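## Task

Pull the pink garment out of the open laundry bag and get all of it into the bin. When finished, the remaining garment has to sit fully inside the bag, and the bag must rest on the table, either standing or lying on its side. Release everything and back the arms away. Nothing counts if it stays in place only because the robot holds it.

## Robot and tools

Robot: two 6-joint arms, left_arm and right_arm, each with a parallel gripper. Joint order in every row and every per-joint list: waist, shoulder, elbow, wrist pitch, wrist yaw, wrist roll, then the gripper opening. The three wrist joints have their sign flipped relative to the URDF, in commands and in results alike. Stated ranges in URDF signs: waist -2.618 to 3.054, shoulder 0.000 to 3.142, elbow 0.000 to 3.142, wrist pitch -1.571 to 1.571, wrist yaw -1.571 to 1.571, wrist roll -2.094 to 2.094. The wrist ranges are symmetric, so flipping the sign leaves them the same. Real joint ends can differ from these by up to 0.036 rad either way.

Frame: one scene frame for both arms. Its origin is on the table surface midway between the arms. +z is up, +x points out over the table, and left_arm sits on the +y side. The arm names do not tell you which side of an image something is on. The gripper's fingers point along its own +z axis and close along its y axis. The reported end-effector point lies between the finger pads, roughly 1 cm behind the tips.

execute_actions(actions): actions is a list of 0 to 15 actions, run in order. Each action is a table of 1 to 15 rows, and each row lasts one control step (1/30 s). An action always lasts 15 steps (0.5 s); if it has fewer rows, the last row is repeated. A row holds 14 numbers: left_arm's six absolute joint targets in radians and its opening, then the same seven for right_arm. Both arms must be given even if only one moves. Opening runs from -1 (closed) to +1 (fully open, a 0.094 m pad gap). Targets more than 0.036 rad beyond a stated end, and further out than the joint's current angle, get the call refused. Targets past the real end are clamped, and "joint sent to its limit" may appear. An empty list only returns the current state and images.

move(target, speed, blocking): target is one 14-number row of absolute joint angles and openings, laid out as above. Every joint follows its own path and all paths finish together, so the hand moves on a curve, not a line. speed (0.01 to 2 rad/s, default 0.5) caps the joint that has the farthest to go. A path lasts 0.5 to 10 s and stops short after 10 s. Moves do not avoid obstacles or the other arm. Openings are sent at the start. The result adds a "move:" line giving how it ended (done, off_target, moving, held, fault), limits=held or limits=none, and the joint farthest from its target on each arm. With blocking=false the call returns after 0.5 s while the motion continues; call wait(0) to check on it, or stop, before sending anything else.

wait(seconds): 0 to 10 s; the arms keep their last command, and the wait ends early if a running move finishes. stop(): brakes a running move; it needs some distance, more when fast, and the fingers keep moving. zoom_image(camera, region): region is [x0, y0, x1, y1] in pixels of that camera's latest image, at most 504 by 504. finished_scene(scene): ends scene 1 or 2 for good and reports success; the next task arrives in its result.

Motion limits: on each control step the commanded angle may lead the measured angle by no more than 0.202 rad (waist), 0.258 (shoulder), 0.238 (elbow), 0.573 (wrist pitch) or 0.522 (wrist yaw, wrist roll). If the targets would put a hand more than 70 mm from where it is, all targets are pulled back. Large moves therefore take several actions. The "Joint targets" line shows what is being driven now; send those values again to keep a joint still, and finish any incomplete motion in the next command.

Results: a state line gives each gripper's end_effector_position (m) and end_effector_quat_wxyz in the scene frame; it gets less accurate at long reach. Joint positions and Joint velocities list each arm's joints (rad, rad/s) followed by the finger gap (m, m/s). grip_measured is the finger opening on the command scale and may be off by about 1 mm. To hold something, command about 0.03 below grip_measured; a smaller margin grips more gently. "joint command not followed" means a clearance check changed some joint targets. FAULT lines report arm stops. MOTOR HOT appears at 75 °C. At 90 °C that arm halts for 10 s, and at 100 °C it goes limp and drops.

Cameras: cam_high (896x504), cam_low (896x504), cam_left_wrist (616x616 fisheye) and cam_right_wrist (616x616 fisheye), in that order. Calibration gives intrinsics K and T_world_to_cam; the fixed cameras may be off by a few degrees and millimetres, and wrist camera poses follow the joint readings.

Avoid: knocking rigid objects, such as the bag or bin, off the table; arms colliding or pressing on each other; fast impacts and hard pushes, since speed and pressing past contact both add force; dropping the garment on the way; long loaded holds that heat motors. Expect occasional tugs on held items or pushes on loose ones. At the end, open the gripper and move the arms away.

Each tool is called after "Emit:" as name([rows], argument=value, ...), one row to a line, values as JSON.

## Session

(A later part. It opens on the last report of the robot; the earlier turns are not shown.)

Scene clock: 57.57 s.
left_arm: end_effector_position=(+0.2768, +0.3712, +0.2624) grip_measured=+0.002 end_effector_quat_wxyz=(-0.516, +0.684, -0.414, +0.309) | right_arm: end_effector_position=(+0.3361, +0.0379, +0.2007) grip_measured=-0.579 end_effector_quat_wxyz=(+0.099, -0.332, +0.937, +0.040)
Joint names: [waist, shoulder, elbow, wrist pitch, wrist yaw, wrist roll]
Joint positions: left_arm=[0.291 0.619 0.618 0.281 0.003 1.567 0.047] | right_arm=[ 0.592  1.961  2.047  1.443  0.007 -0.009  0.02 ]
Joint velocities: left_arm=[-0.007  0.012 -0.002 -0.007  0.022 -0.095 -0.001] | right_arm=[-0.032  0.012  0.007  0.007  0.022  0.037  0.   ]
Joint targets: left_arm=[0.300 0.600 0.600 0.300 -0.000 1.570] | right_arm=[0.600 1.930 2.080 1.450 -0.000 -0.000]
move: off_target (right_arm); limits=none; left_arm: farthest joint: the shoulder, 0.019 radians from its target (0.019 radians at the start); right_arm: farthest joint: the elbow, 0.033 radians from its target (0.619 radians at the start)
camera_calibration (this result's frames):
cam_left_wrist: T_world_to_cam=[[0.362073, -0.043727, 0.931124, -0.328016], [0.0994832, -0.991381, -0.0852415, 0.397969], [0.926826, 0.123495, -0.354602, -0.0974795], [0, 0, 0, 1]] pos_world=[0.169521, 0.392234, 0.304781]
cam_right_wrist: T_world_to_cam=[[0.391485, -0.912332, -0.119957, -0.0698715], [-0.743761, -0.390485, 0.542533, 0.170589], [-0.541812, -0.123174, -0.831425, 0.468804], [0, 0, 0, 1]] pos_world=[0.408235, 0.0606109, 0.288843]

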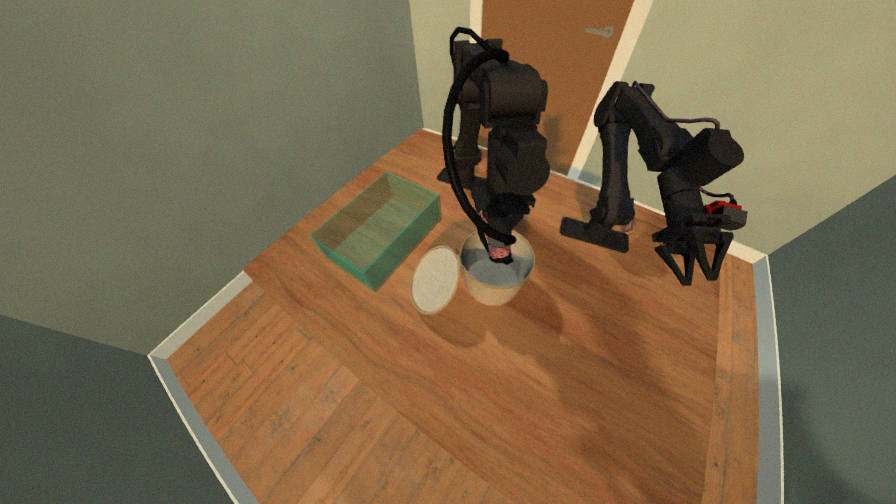

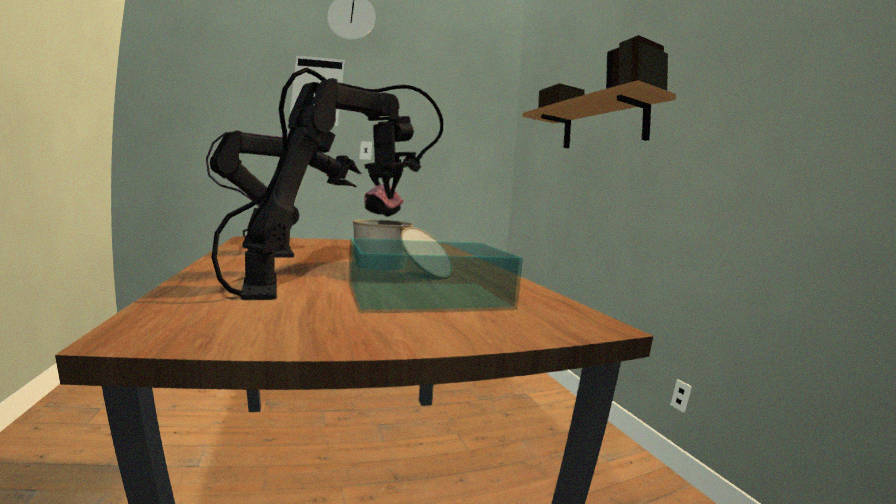

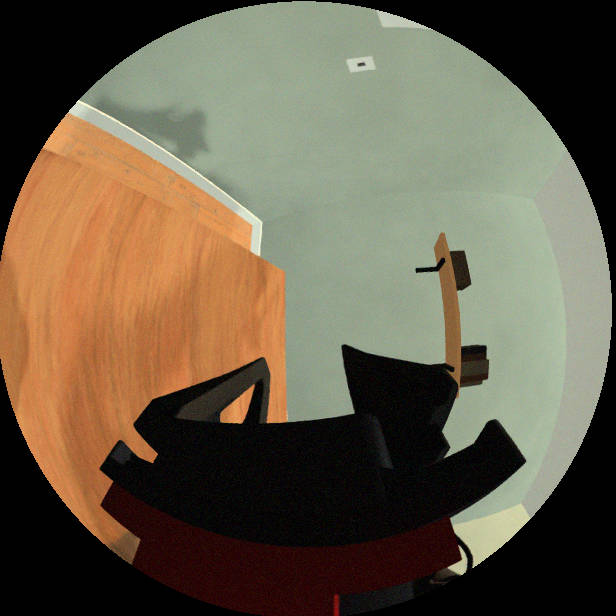

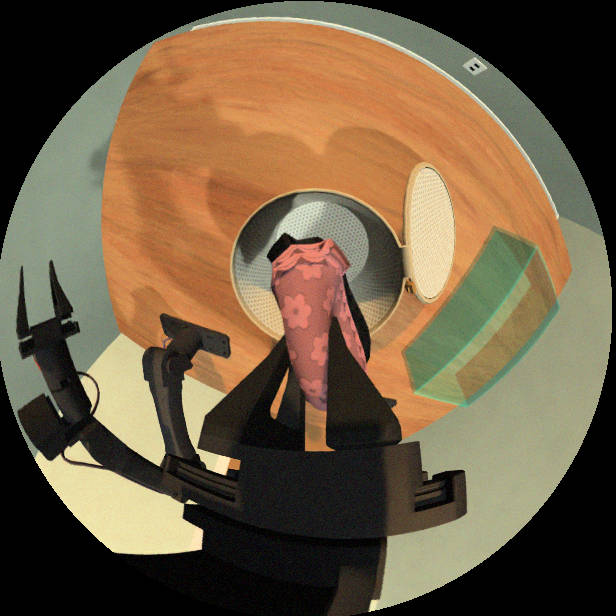

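Emit:
move(target=[0.3,0.6,0.6,0.3,0,1.57,0,0.6,1.93,1.66,1.05,0,0,-0.62], speed=0.4)

Emit:
execute_actions([
  [[0.3,0.6,0.6,0.3,0,1.57,0,0.6,1.93,1.66,1.05,0,0,-0.45]],
  [[0.3,0.6,0.6,0.3,0,1.57,0,0.6,1.93,1.66,1.05,0,0,-0.3]],
])

Scene clock: 61.87 s.
left_arm: end_effector_position=(+0.2768, +0.3712, +0.2624) grip_measured=+0.002 end_effector_quat_wxyz=(-0.516, +0.684, -0.414, +0.309) | right_arm: end_effector_position=(+0.3435, +0.0440, +0.1047) grip_measured=-0.579 end_effector_quat_wxyz=(+0.093, -0.332, +0.938, +0.037)
Joint names: [waist, shoulder, elbow, wrist pitch, wrist yaw, wrist roll]
Joint positions: left_arm=[0.291 0.619 0.618 0.281 0.003 1.567 0.047] | right_arm=[ 0.592  1.961  1.664  1.073  0.007 -0.009  0.02 ]
Joint velocities: left_arm=[-0.017 -0.002  0.007 -0.007  0.037 -0.022 -0.   ] | right_arm=[-0.007 -0.012 -0.007 -0.051  0.007 -0.022  0.   ]
Joint targets: left_arm=[0.300 0.600 0.600 0.300 -0.000 1.570] | right_arm=[0.600 1.930 1.660 1.050 0.000 0.000]
move: off_target (right_arm); limits=none; left_arm: farthest joint: the shoulder, 0.019 radians from its target (0.019 radians at the start); right_arm: farthest joint: the shoulder, 0.031 radians from its target (0.031 radians at the start)
camera_calibration (this result's frames):
cam_left_wrist: T_world_to_cam=[[0.362073, -0.043727, 0.931124, -0.328016], [0.0994832, -0.991381, -0.0852415, 0.397969], [0.926826, 0.123495, -0.354602, -0.0974795], [0, 0, 0, 1]] pos_world=[0.169521, 0.392234, 0.304781]
cam_right_wrist: T_world_to_cam=[[0.390268, -0.913335, -0.116234, -0.0786307], [-0.738114, -0.385832, 0.553463, 0.227256], [-0.550344, -0.130205, -0.824723, 0.396364], [0, 0, 0, 1]] pos_world=[0.416564, 0.0674749, 0.191973]

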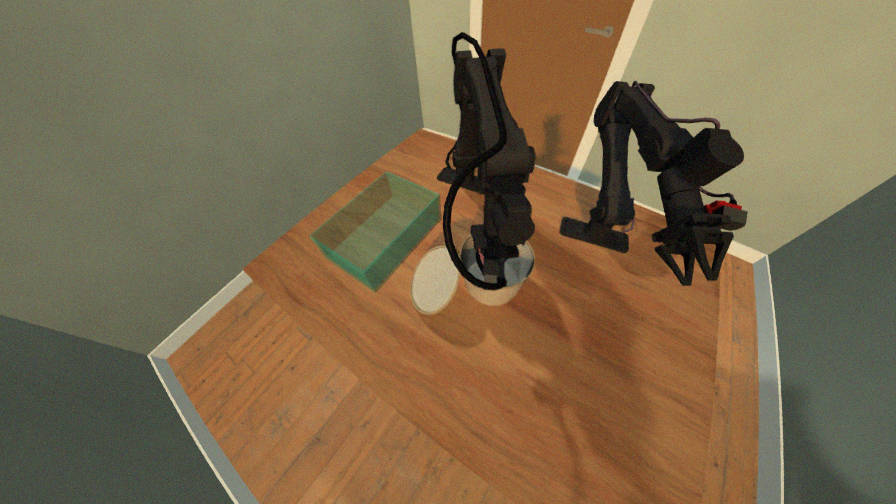

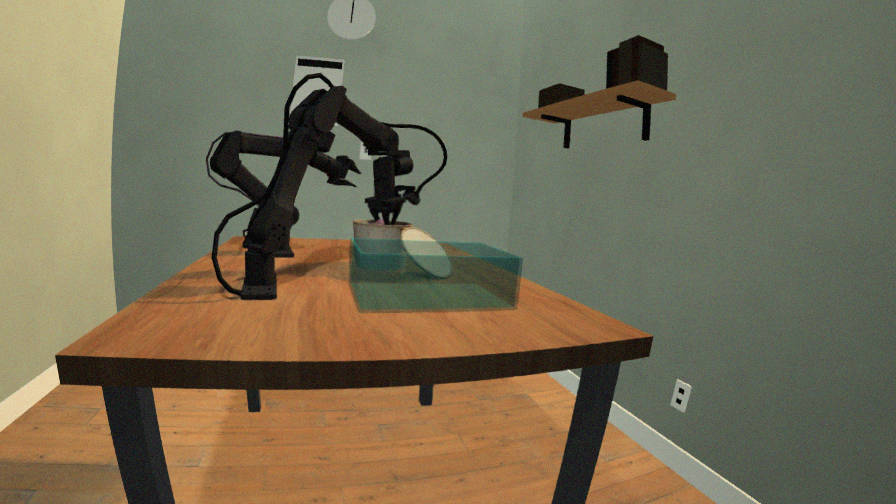

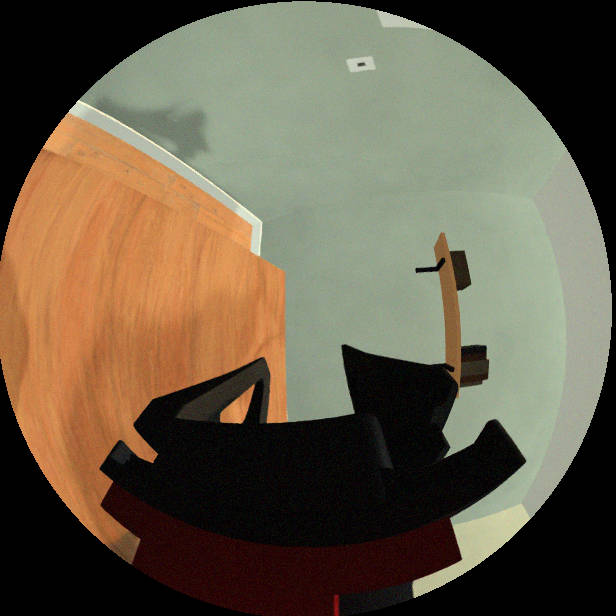

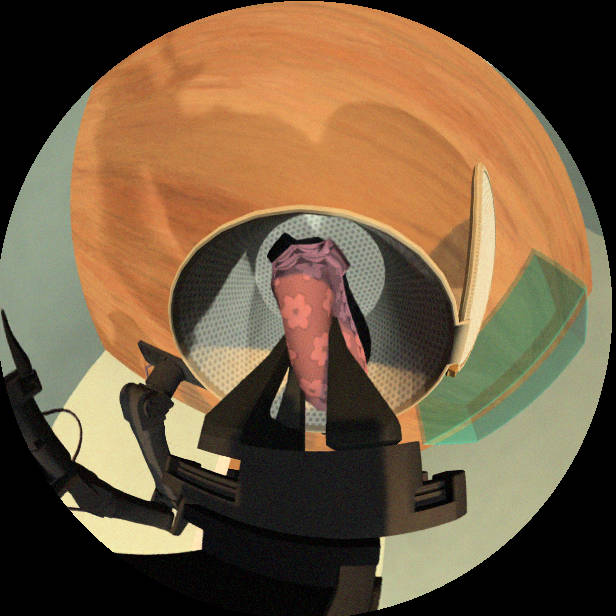

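Scene clock: 62.87 s.
left_arm: end_effector_position=(+0.2768, +0.3712, +0.2624) grip_measured=+0.002 end_effector_quat_wxyz=(-0.516, +0.684, -0.414, +0.309) | right_arm: end_effector_position=(+0.3439, +0.0443, +0.1049) grip_measured=-0.301 end_effector_quat_wxyz=(+0.094, -0.332, +0.938, +0.038)
Joint names: [waist, shoulder, elbow, wrist pitch, wrist yaw, wrist roll]
Joint positions: left_arm=[0.291 0.619 0.618 0.281 0.003 1.567 0.047] | right_arm=[ 0.592  1.961  1.664  1.071  0.007 -0.009  0.033]
Joint velocities: left_arm=[ 0.002  0.007 -0.007 -0.007  0.022 -0.051 -0.001] | right_arm=[-0.012 -0.017 -0.007  0.037 -0.081 -0.037 -0.001]
Joint targets: left_arm=[0.300 0.600 0.600 0.300 0.000 1.570] | right_arm=[0.600 1.930 1.660 1.050 -0.000 -0.000]
camera_calibration (this result's frames):
cam_left_wrist: T_world_to_cam=[[0.362073, -0.043727, 0.931124, -0.328016], [0.0994832, -0.991381, -0.0852415, 0.397969], [0.926826, 0.123495, -0.354602, -0.0974795], [0, 0, 0, 1]] pos_world=[0.169521, 0.392234, 0.304781]
cam_right_wrist: T_world_to_cam=[[0.390474, -0.913165, -0.116874, -0.0784728], [-0.73909, -0.386636, 0.551597, 0.228215], [-0.548886, -0.129004, -0.825882, 0.396308], [0, 0, 0, 1]] pos_world=[0.416841, 0.0677025, 0.19225]

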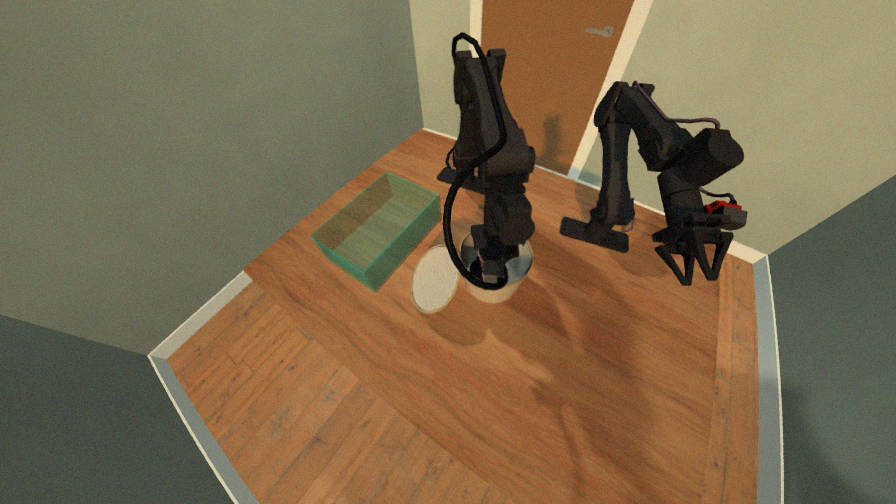

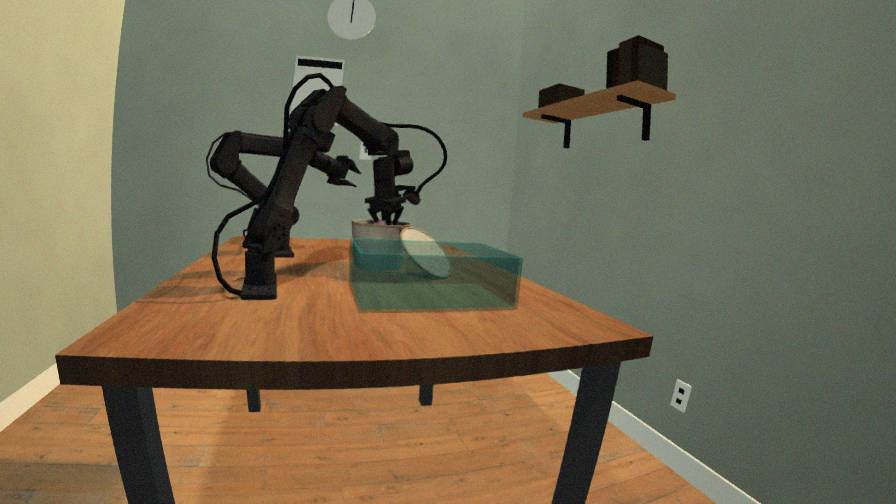

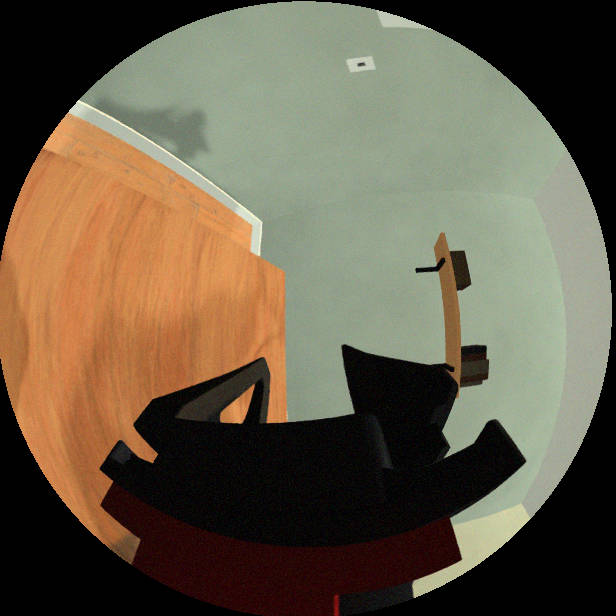

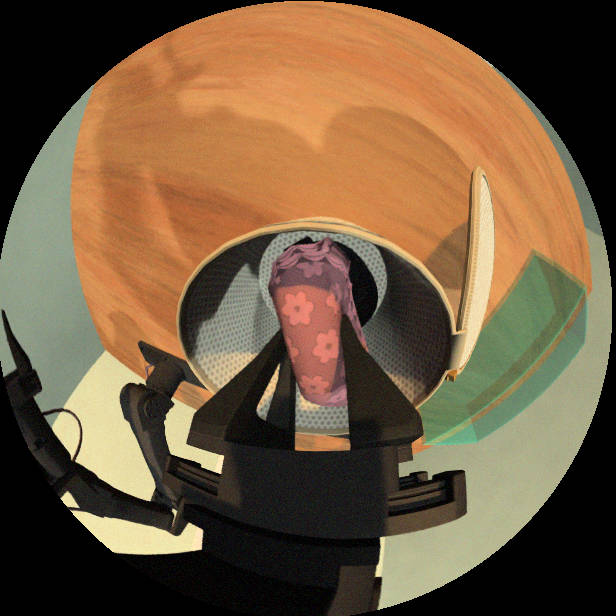

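Emit:
move(target=[0.3,0.6,0.6,0.3,0,1.57,0,0.6,1.93,1.66,1.05,0,0,-0.9])

Emit:
move(target=[0.3,0.6,0.6,0.3,0,1.57,0,0.6,1.93,2.08,1.45,0,0,-0.9], speed=0.3)

Scene clock: 71.10 s.
left_arm: end_effector_position=(+0.2768, +0.3712, +0.2624) grip_measured=+0.002 end_effector_quat_wxyz=(-0.516, +0.684, -0.414, +0.309) | right_arm: end_effector_position=(+0.3439, +0.0443, +0.1049) grip_measured=-0.839 end_effector_quat_wxyz=(+0.094, -0.332, +0.938, +0.038)
Joint names: [waist, shoulder, elbow, wrist pitch, wrist yaw, wrist roll]
Joint positions: left_arm=[0.291 0.619 0.618 0.281 0.003 1.567 0.047] | right_arm=[ 0.592  1.961  1.664  1.071  0.007 -0.009  0.008]
Joint velocities: left_arm=[-0.012 -0.007  0.002  0.037  0.007  0.007 -0.   ] | right_arm=[-0.002 -0.007  0.007  0.022  0.007 -0.007 -0.001]
Joint targets: left_arm=[0.300 0.600 0.600 0.300 -0.000 1.570] | right_arm=[0.600 1.930 1.660 1.050 0.000 0.000]
move: off_target (right_arm); limits=none; left_arm: farthest joint: the shoulder, 0.019 radians from its target (0.019 radians at the start); right_arm: farthest joint: the shoulder, 0.031 radians from its target (0.031 radians at the start)
camera_calibration (this result's frames):
cam_left_wrist: T_world_to_cam=[[0.362073, -0.043727, 0.931124, -0.328016], [0.0994832, -0.991381, -0.0852415, 0.397969], [0.926826, 0.123495, -0.354602, -0.0974795], [0, 0, 0, 1]] pos_world=[0.169521, 0.392234, 0.304781]
cam_right_wrist: T_world_to_cam=[[0.390474, -0.913165, -0.116874, -0.0784728], [-0.73909, -0.386636, 0.551597, 0.228215], [-0.548886, -0.129004, -0.825882, 0.396308], [0, 0, 0, 1]] pos_world=[0.416841, 0.0677025, 0.19225]

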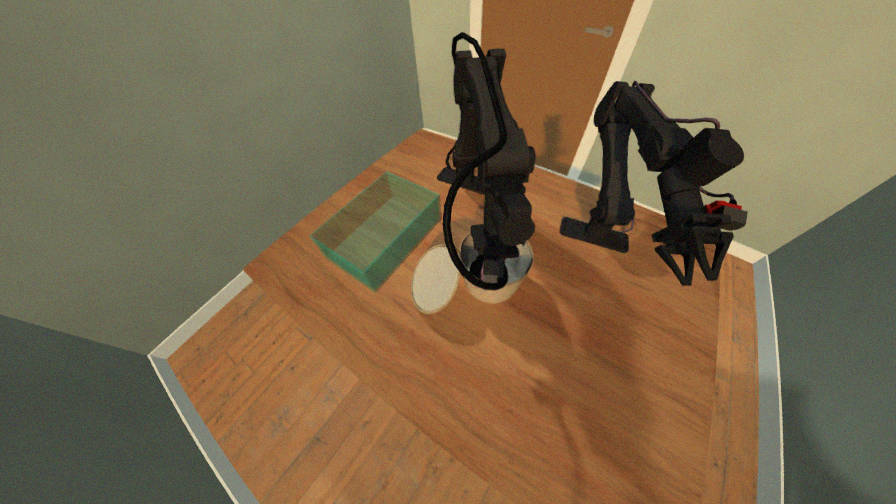

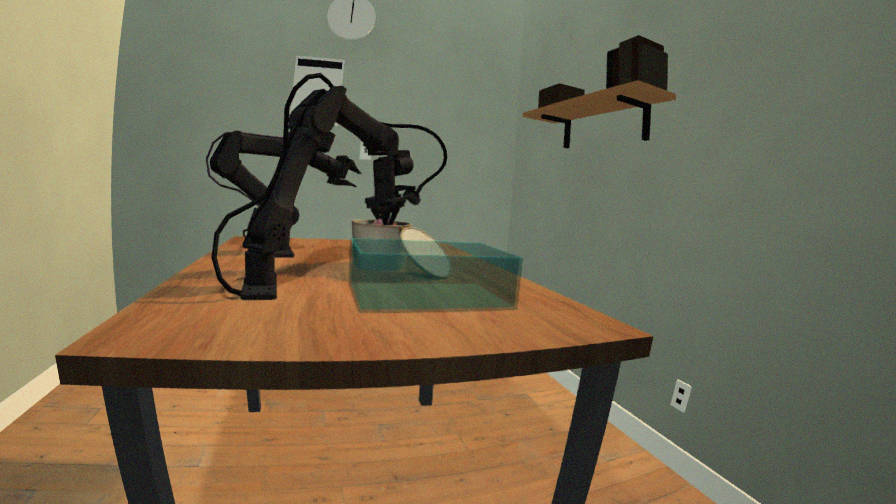

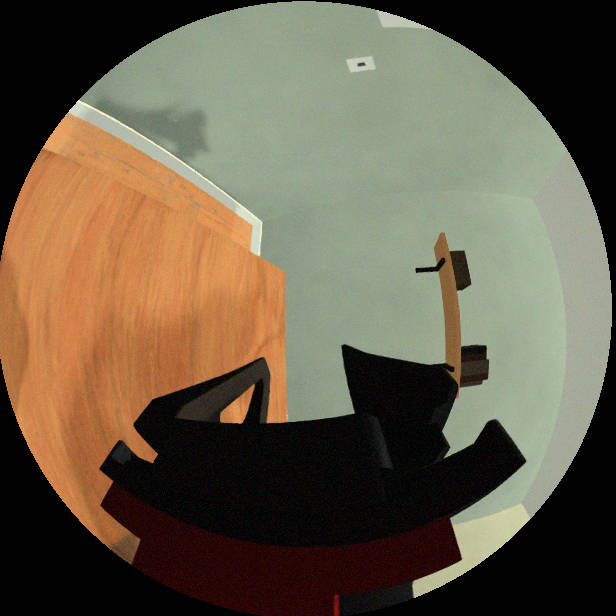

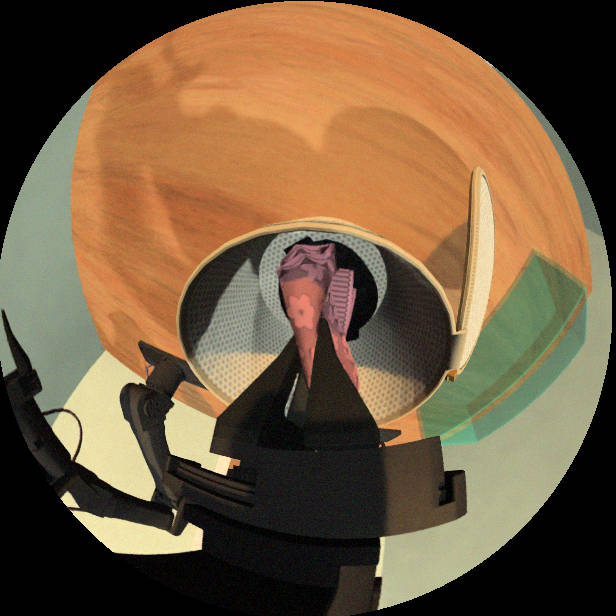

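Scene clock: 73.17 s.
left_arm: end_effector_position=(+0.2768, +0.3712, +0.2624) grip_measured=+0.002 end_effector_quat_wxyz=(-0.516, +0.684, -0.414, +0.309) | right_arm: end_effector_position=(+0.3364, +0.0381, +0.2010) grip_measured=-0.839 end_effector_quat_wxyz=(+0.100, -0.332, +0.937, +0.040)
Joint names: [waist, shoulder, elbow, wrist pitch, wrist yaw, wrist roll]
Joint positions: left_arm=[0.291 0.619 0.618 0.281 0.003 1.567 0.047] | right_arm=[ 0.592  1.961  2.048  1.442  0.007 -0.009  0.008]
Joint velocities: left_arm=[-0.007 -0.002 -0.002 -0.051  0.051  0.007  0.001] | right_arm=[-0.002 -0.002  0.017 -0.007  0.007  0.022 -0.   ]
Joint targets: left_arm=[0.300 0.600 0.600 0.300 -0.000 1.570] | right_arm=[0.600 1.930 2.080 1.450 -0.000 -0.000]
move: off_target (right_arm); limits=none; left_arm: farthest joint: the shoulder, 0.019 radians from its target (0.019 radians at the start); right_arm: farthest joint: the elbow, 0.032 radians from its target (0.416 radians at the start)
camera_calibration (this result's frames):
cam_left_wrist: T_world_to_cam=[[0.362073, -0.043727, 0.931124, -0.328016], [0.0994832, -0.991381, -0.0852415, 0.397969], [0.926826, 0.123495, -0.354602, -0.0974795], [0, 0, 0, 1]] pos_world=[0.169521, 0.392234, 0.304781]
cam_right_wrist: T_world_to_cam=[[0.391662, -0.912186, -0.120488, -0.0696845], [-0.744558, -0.391142, 0.540963, 0.171375], [-0.540587, -0.122165, -0.832371, 0.468978], [0, 0, 0, 1]] pos_world=[0.408415, 0.0607593, 0.28926]

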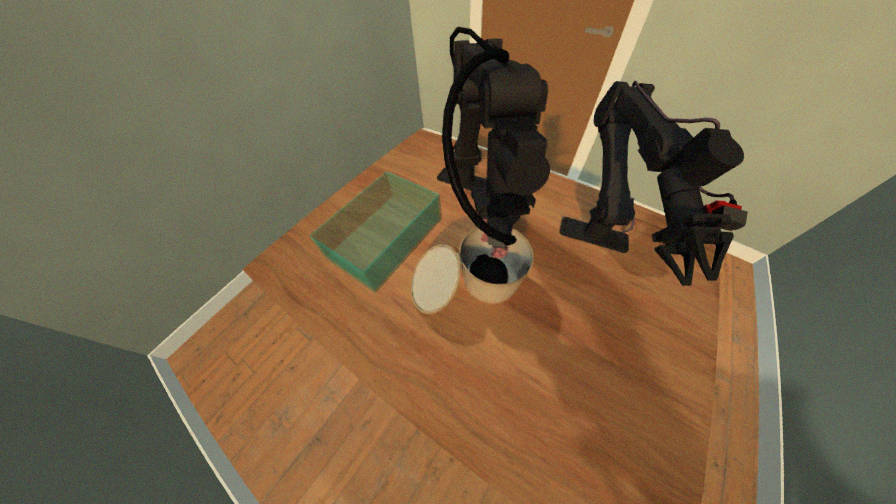

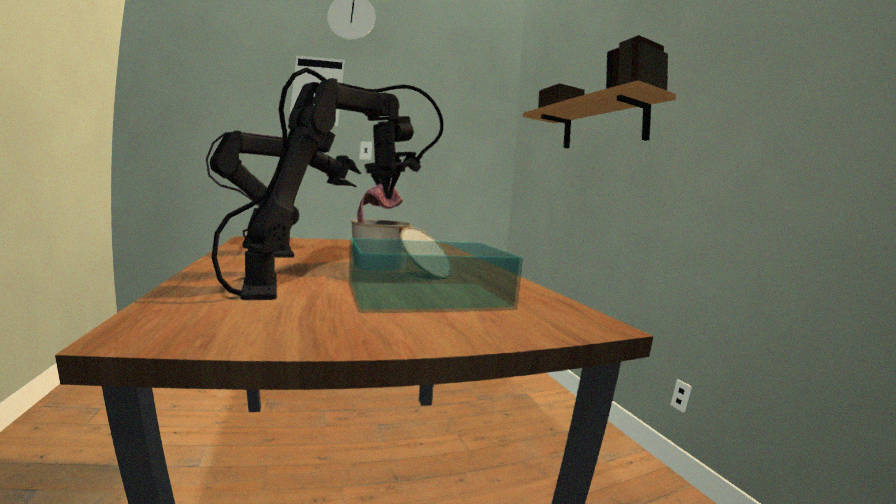

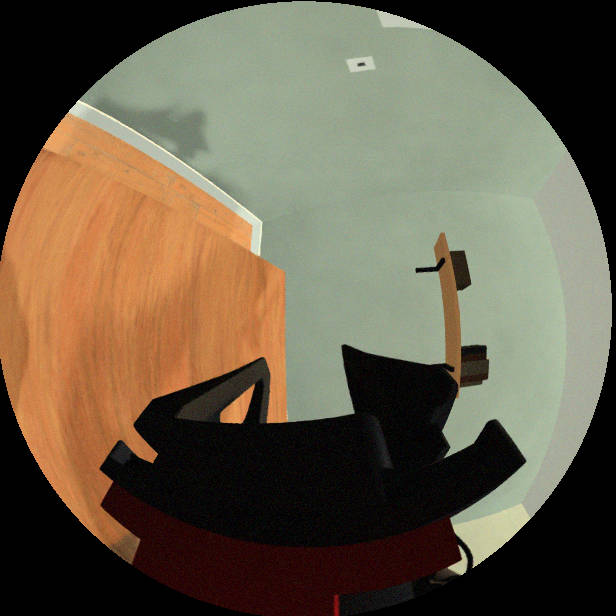

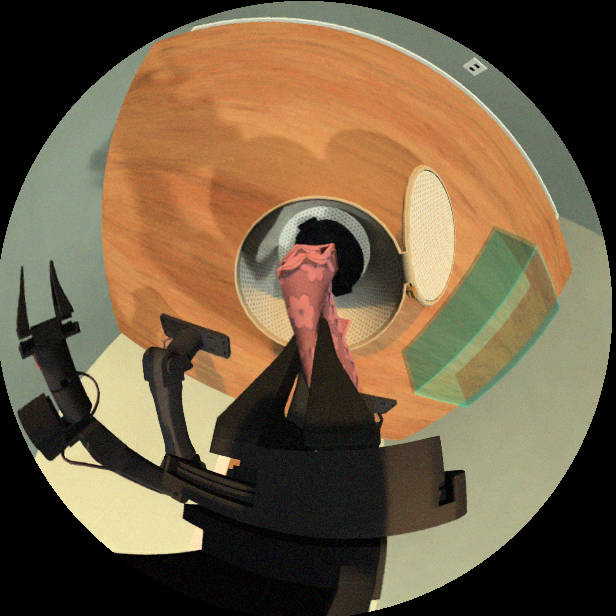

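Emit:
move(target=[0.3,0.6,0.6,0.3,0,1.57,0,0.6,1.6,2.0,1.07,0,0,-0.9], speed=0.3)

Scene clock: 76.27 s.
left_arm: end_effector_position=(+0.2768, +0.3712, +0.2624) grip_measured=+0.002 end_effector_quat_wxyz=(-0.516, +0.684, -0.414, +0.309) | right_arm: end_effector_position=(+0.3468, +0.0467, +0.3684) grip_measured=-0.839 end_effector_quat_wxyz=(+0.390, -0.304, +0.857, +0.145)
Joint names: [waist, shoulder, elbow, wrist pitch, wrist yaw, wrist roll]
Joint positions: left_arm=[0.291 0.619 0.618 0.281 0.003 1.567 0.047] | right_arm=[ 0.592  1.622  2.011  1.1    0.007 -0.009  0.008]
Joint velocities: left_arm=[-0.002  0.007 -0.002  0.007  0.051 -0.022 -0.001] | right_arm=[-0.007 -0.007 -0.012  0.007 -0.037 -0.066 -0.001]
Joint targets: left_arm=[0.300 0.600 0.600 0.300 0.000 1.570] | right_arm=[0.600 1.600 2.000 1.070 -0.000 -0.000]
move: off_target (right_arm); limits=none; left_arm: farthest joint: the shoulder, 0.019 radians from its target (0.019 radians at the start); right_arm: farthest joint: the wrist pitch, 0.030 radians from its target (0.373 radians at the start)
camera_calibration (this result's frames):
cam_left_wrist: T_world_to_cam=[[0.362073, -0.043727, 0.931124, -0.328016], [0.0994832, -0.991381, -0.0852415, 0.397969], [0.926826, 0.123495, -0.354602, -0.0974795], [0, 0, 0, 1]] pos_world=[0.169521, 0.392234, 0.304781]
cam_right_wrist: T_world_to_cam=[[0.490501, -0.830739, -0.263215, -0.0312708], [-0.867927, -0.492803, -0.0620346, 0.361549], [-0.0781784, 0.258879, -0.962741, 0.484885], [0, 0, 0, 1]] pos_world=[0.367044, 0.0266677, 0.481016]

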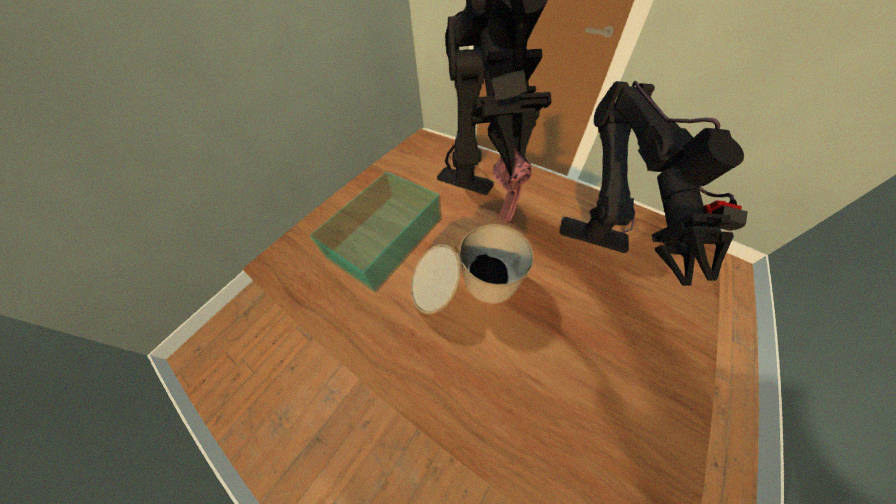

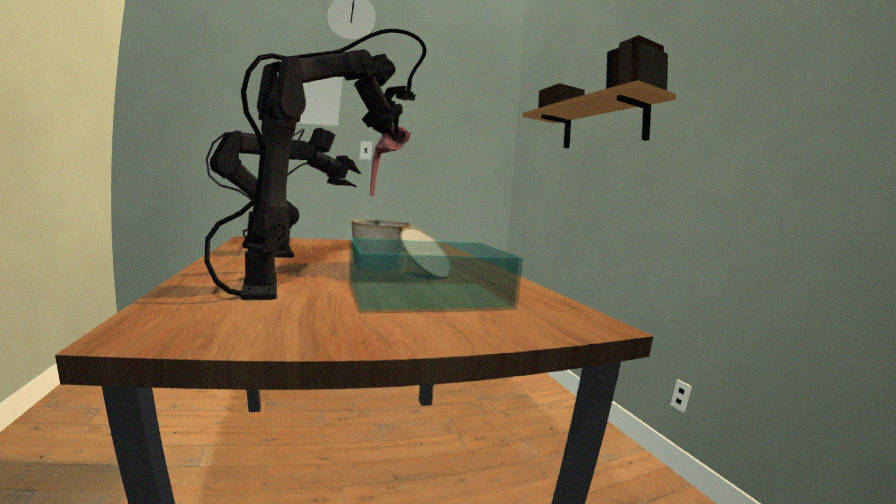

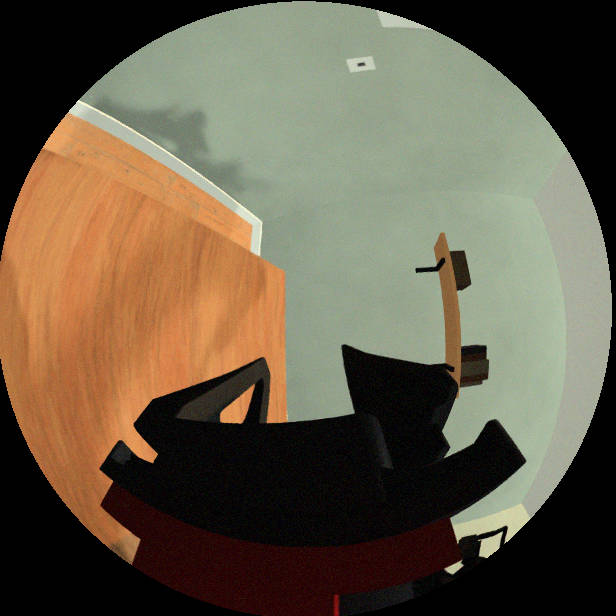

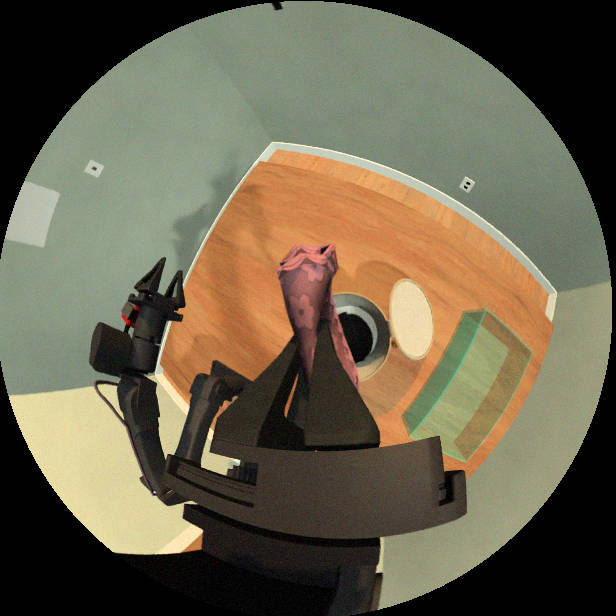

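Emit:
move(target=[0.3,0.6,0.6,0.3,0,1.57,0,-0.3,1.62,1.85,1.1,0,0,-0.9])

Emit:
move(target=[0.3,0.6,0.6,0.3,0,1.57,0,-0.3,1.8,1.62,1.15,0,0,-0.9], speed=0.25)

Scene clock: 80.03 s.
left_arm: end_effector_position=(+0.2768, +0.3712, +0.2624) grip_measured=+0.002 end_effector_quat_wxyz=(-0.516, +0.684, -0.414, +0.309) | right_arm: end_effector_position=(+0.4300, -0.3085, +0.3082) grip_measured=-0.839 end_effector_quat_wxyz=(+0.343, +0.099, +0.933, -0.031)
Joint names: [waist, shoulder, elbow, wrist pitch, wrist yaw, wrist roll]
Joint positions: left_arm=[0.291 0.619 0.618 0.281 0.003 1.567 0.047] | right_arm=[-0.3    1.622  1.857  1.102  0.005 -0.009  0.008]
Joint velocities: left_arm=[-0.022  0.007 -0.012  0.037 -0.007 -0.081  0.   ] | right_arm=[ 0.007 -0.002  0.017  0.051  0.037  0.066  0.   ]
Joint targets: left_arm=[0.300 0.600 0.600 0.300 0.000 1.570] | right_arm=[-0.300 1.620 1.850 1.100 0.000 -0.000]
move: done; limits=none; left_arm: farthest joint: the shoulder, 0.019 radians from its target (0.019 radians at the start); right_arm: farthest joint: the wrist roll, 0.009 radians from its target (0.009 radians at the start)
camera_calibration (this result's frames):
cam_left_wrist: T_world_to_cam=[[0.362073, -0.043727, 0.931124, -0.328016], [0.0994832, -0.991381, -0.0852415, 0.397969], [0.926826, 0.123495, -0.354602, -0.0974795], [0, 0, 0, 1]] pos_world=[0.169521, 0.392234, 0.304781]
cam_right_wrist: T_world_to_cam=[[-0.378576, -0.895127, -0.235431, -0.0377605], [-0.925556, 0.367543, 0.0908757, 0.498063], [0.00518588, 0.252308, -0.967633, 0.489027], [0, 0, 0, 1]] pos_world=[0.444154, -0.340245, 0.419047]

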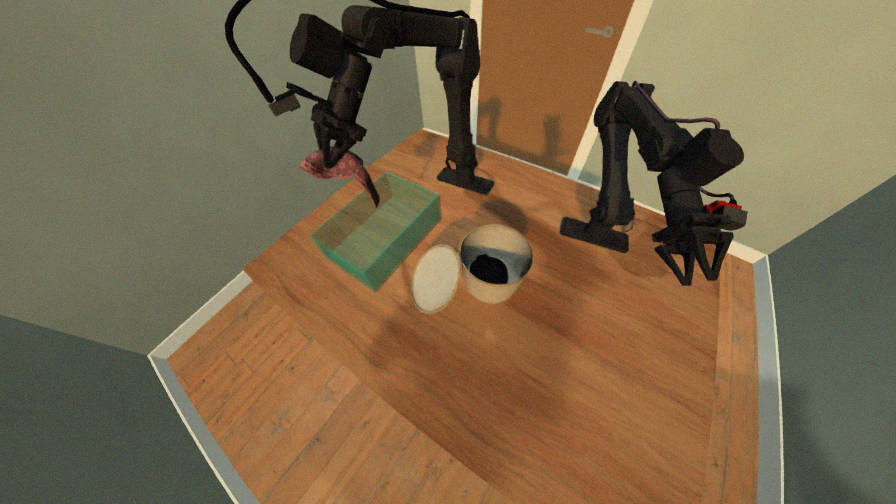

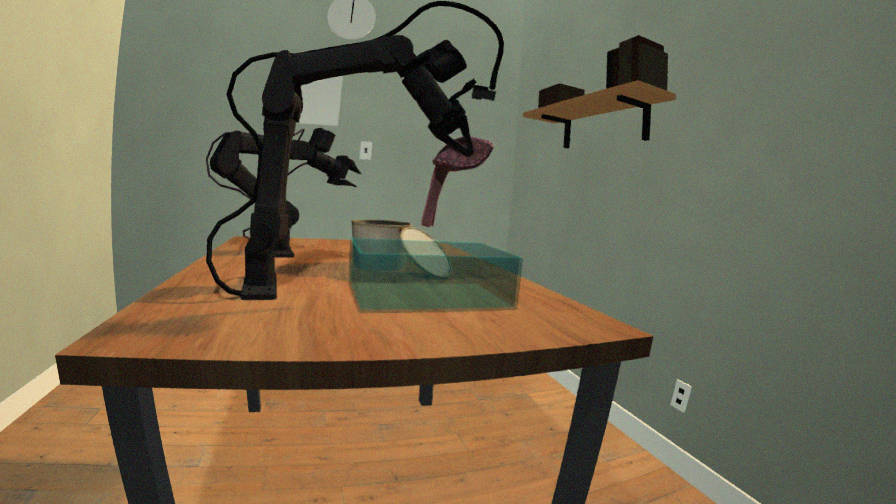

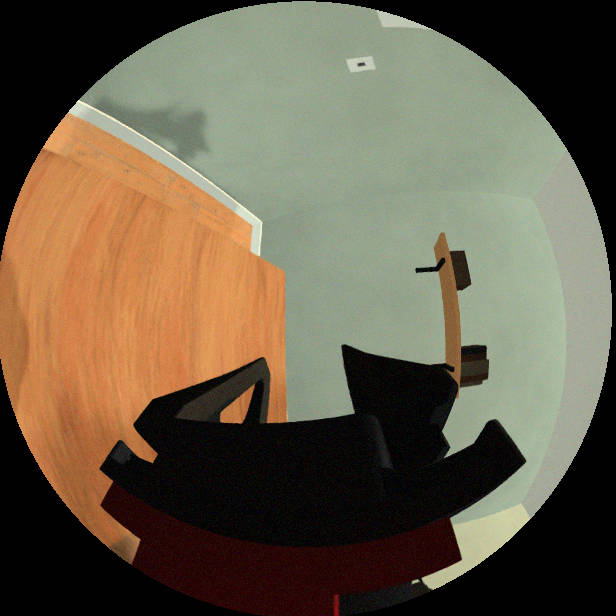

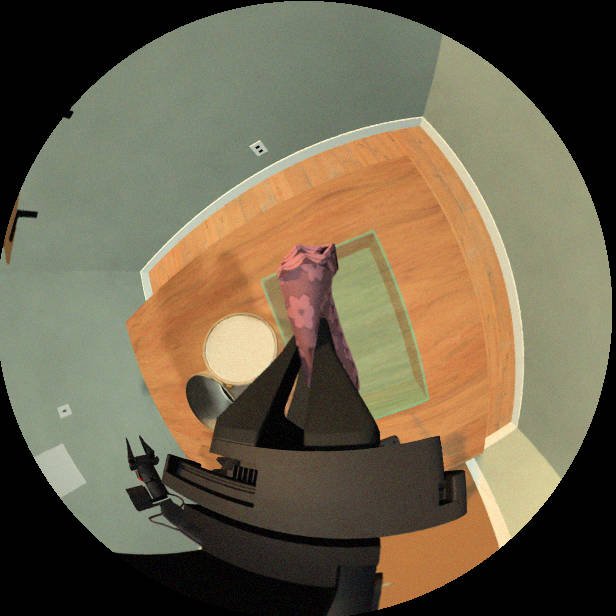

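Scene clock: 81.37 s.
left_arm: end_effector_position=(+0.2768, +0.3712, +0.2624) grip_measured=+0.002 end_effector_quat_wxyz=(-0.516, +0.684, -0.414, +0.309) | right_arm: end_effector_position=(+0.4042, -0.3032, +0.1484) grip_measured=-0.839 end_effector_quat_wxyz=(+0.120, +0.105, +0.987, -0.009)
Joint names: [waist, shoulder, elbow, wrist pitch, wrist yaw, wrist roll]
Joint positions: left_arm=[0.291 0.619 0.618 0.281 0.003 1.567 0.047] | right_arm=[-0.3    1.805  1.622  1.146  0.005 -0.009  0.008]
Joint velocities: left_arm=[-0.007 -0.007 -0.017  0.022  0.007 -0.022 -0.   ] | right_arm=[-0.032 -0.007 -0.002 -0.007 -0.022  0.037 -0.001]
Joint targets: left_arm=[0.300 0.600 0.600 0.300 -0.000 1.570] | right_arm=[-0.300 1.800 1.620 1.150 0.000 0.000]
move: done; limits=none; left_arm: farthest joint: the shoulder, 0.019 radians from its target (0.019 radians at the start); right_arm: farthest joint: the wrist roll, 0.009 radians from its target (0.009 radians at the start)
camera_calibration (this result's frames):
cam_left_wrist: T_world_to_cam=[[0.362073, -0.043727, 0.931124, -0.328016], [0.0994832, -0.991381, -0.0852415, 0.397969], [0.926826, 0.123495, -0.354602, -0.0974795], [0, 0, 0, 1]] pos_world=[0.169521, 0.392234, 0.304781]
cam_right_wrist: T_world_to_cam=[[-0.461941, -0.877931, -0.125888, -0.0577305], [-0.784817, 0.338512, 0.519107, 0.357505], [-0.413125, 0.338596, -0.845388, 0.510302], [0, 0, 0, 1]] pos_world=[0.464726, -0.344489, 0.238552]

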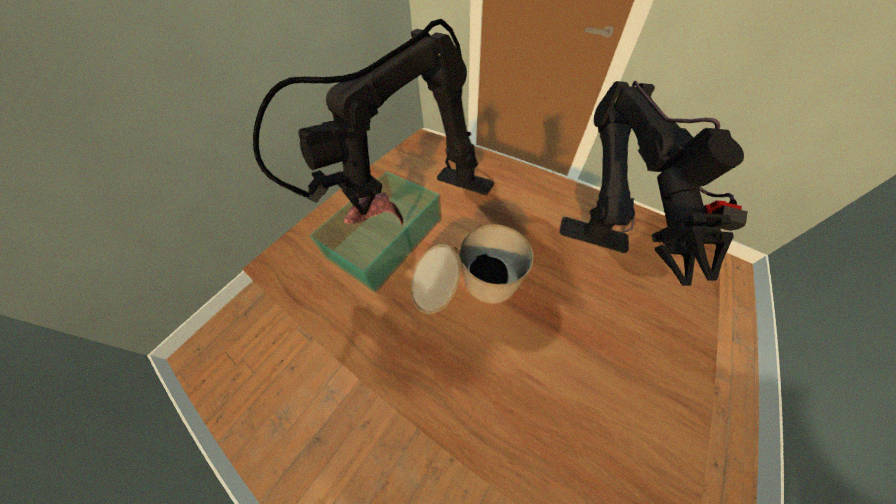

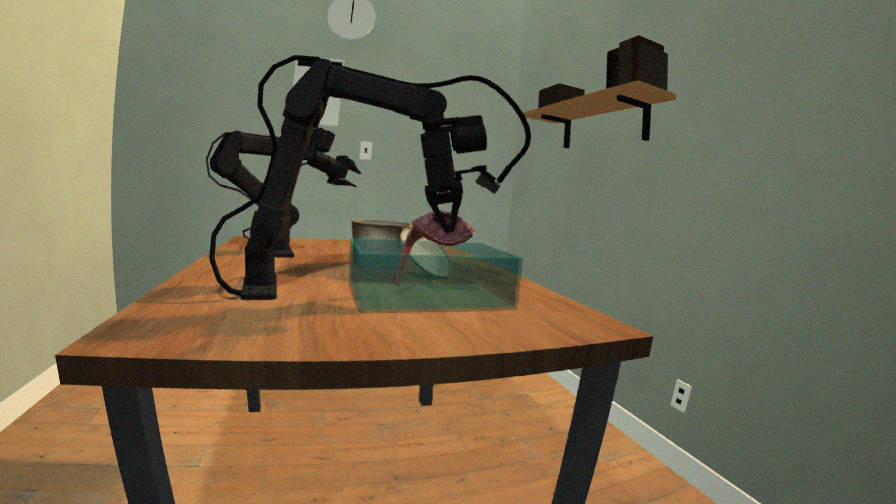

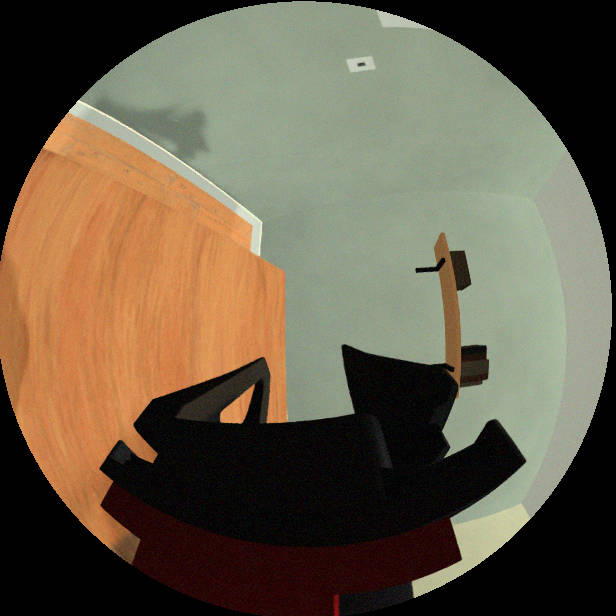

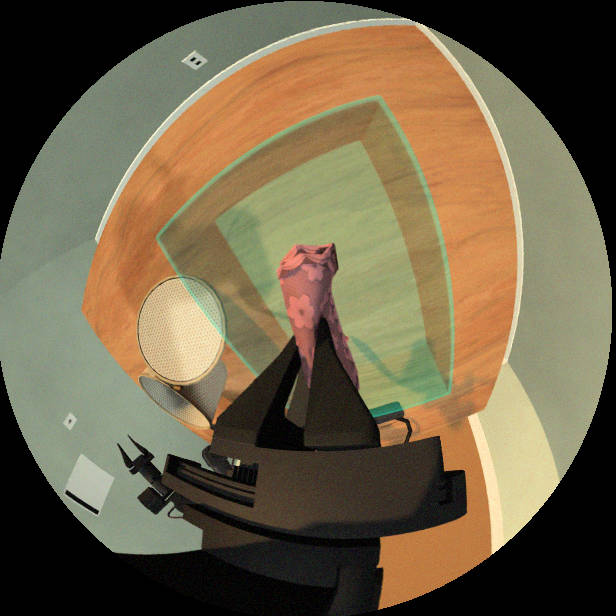

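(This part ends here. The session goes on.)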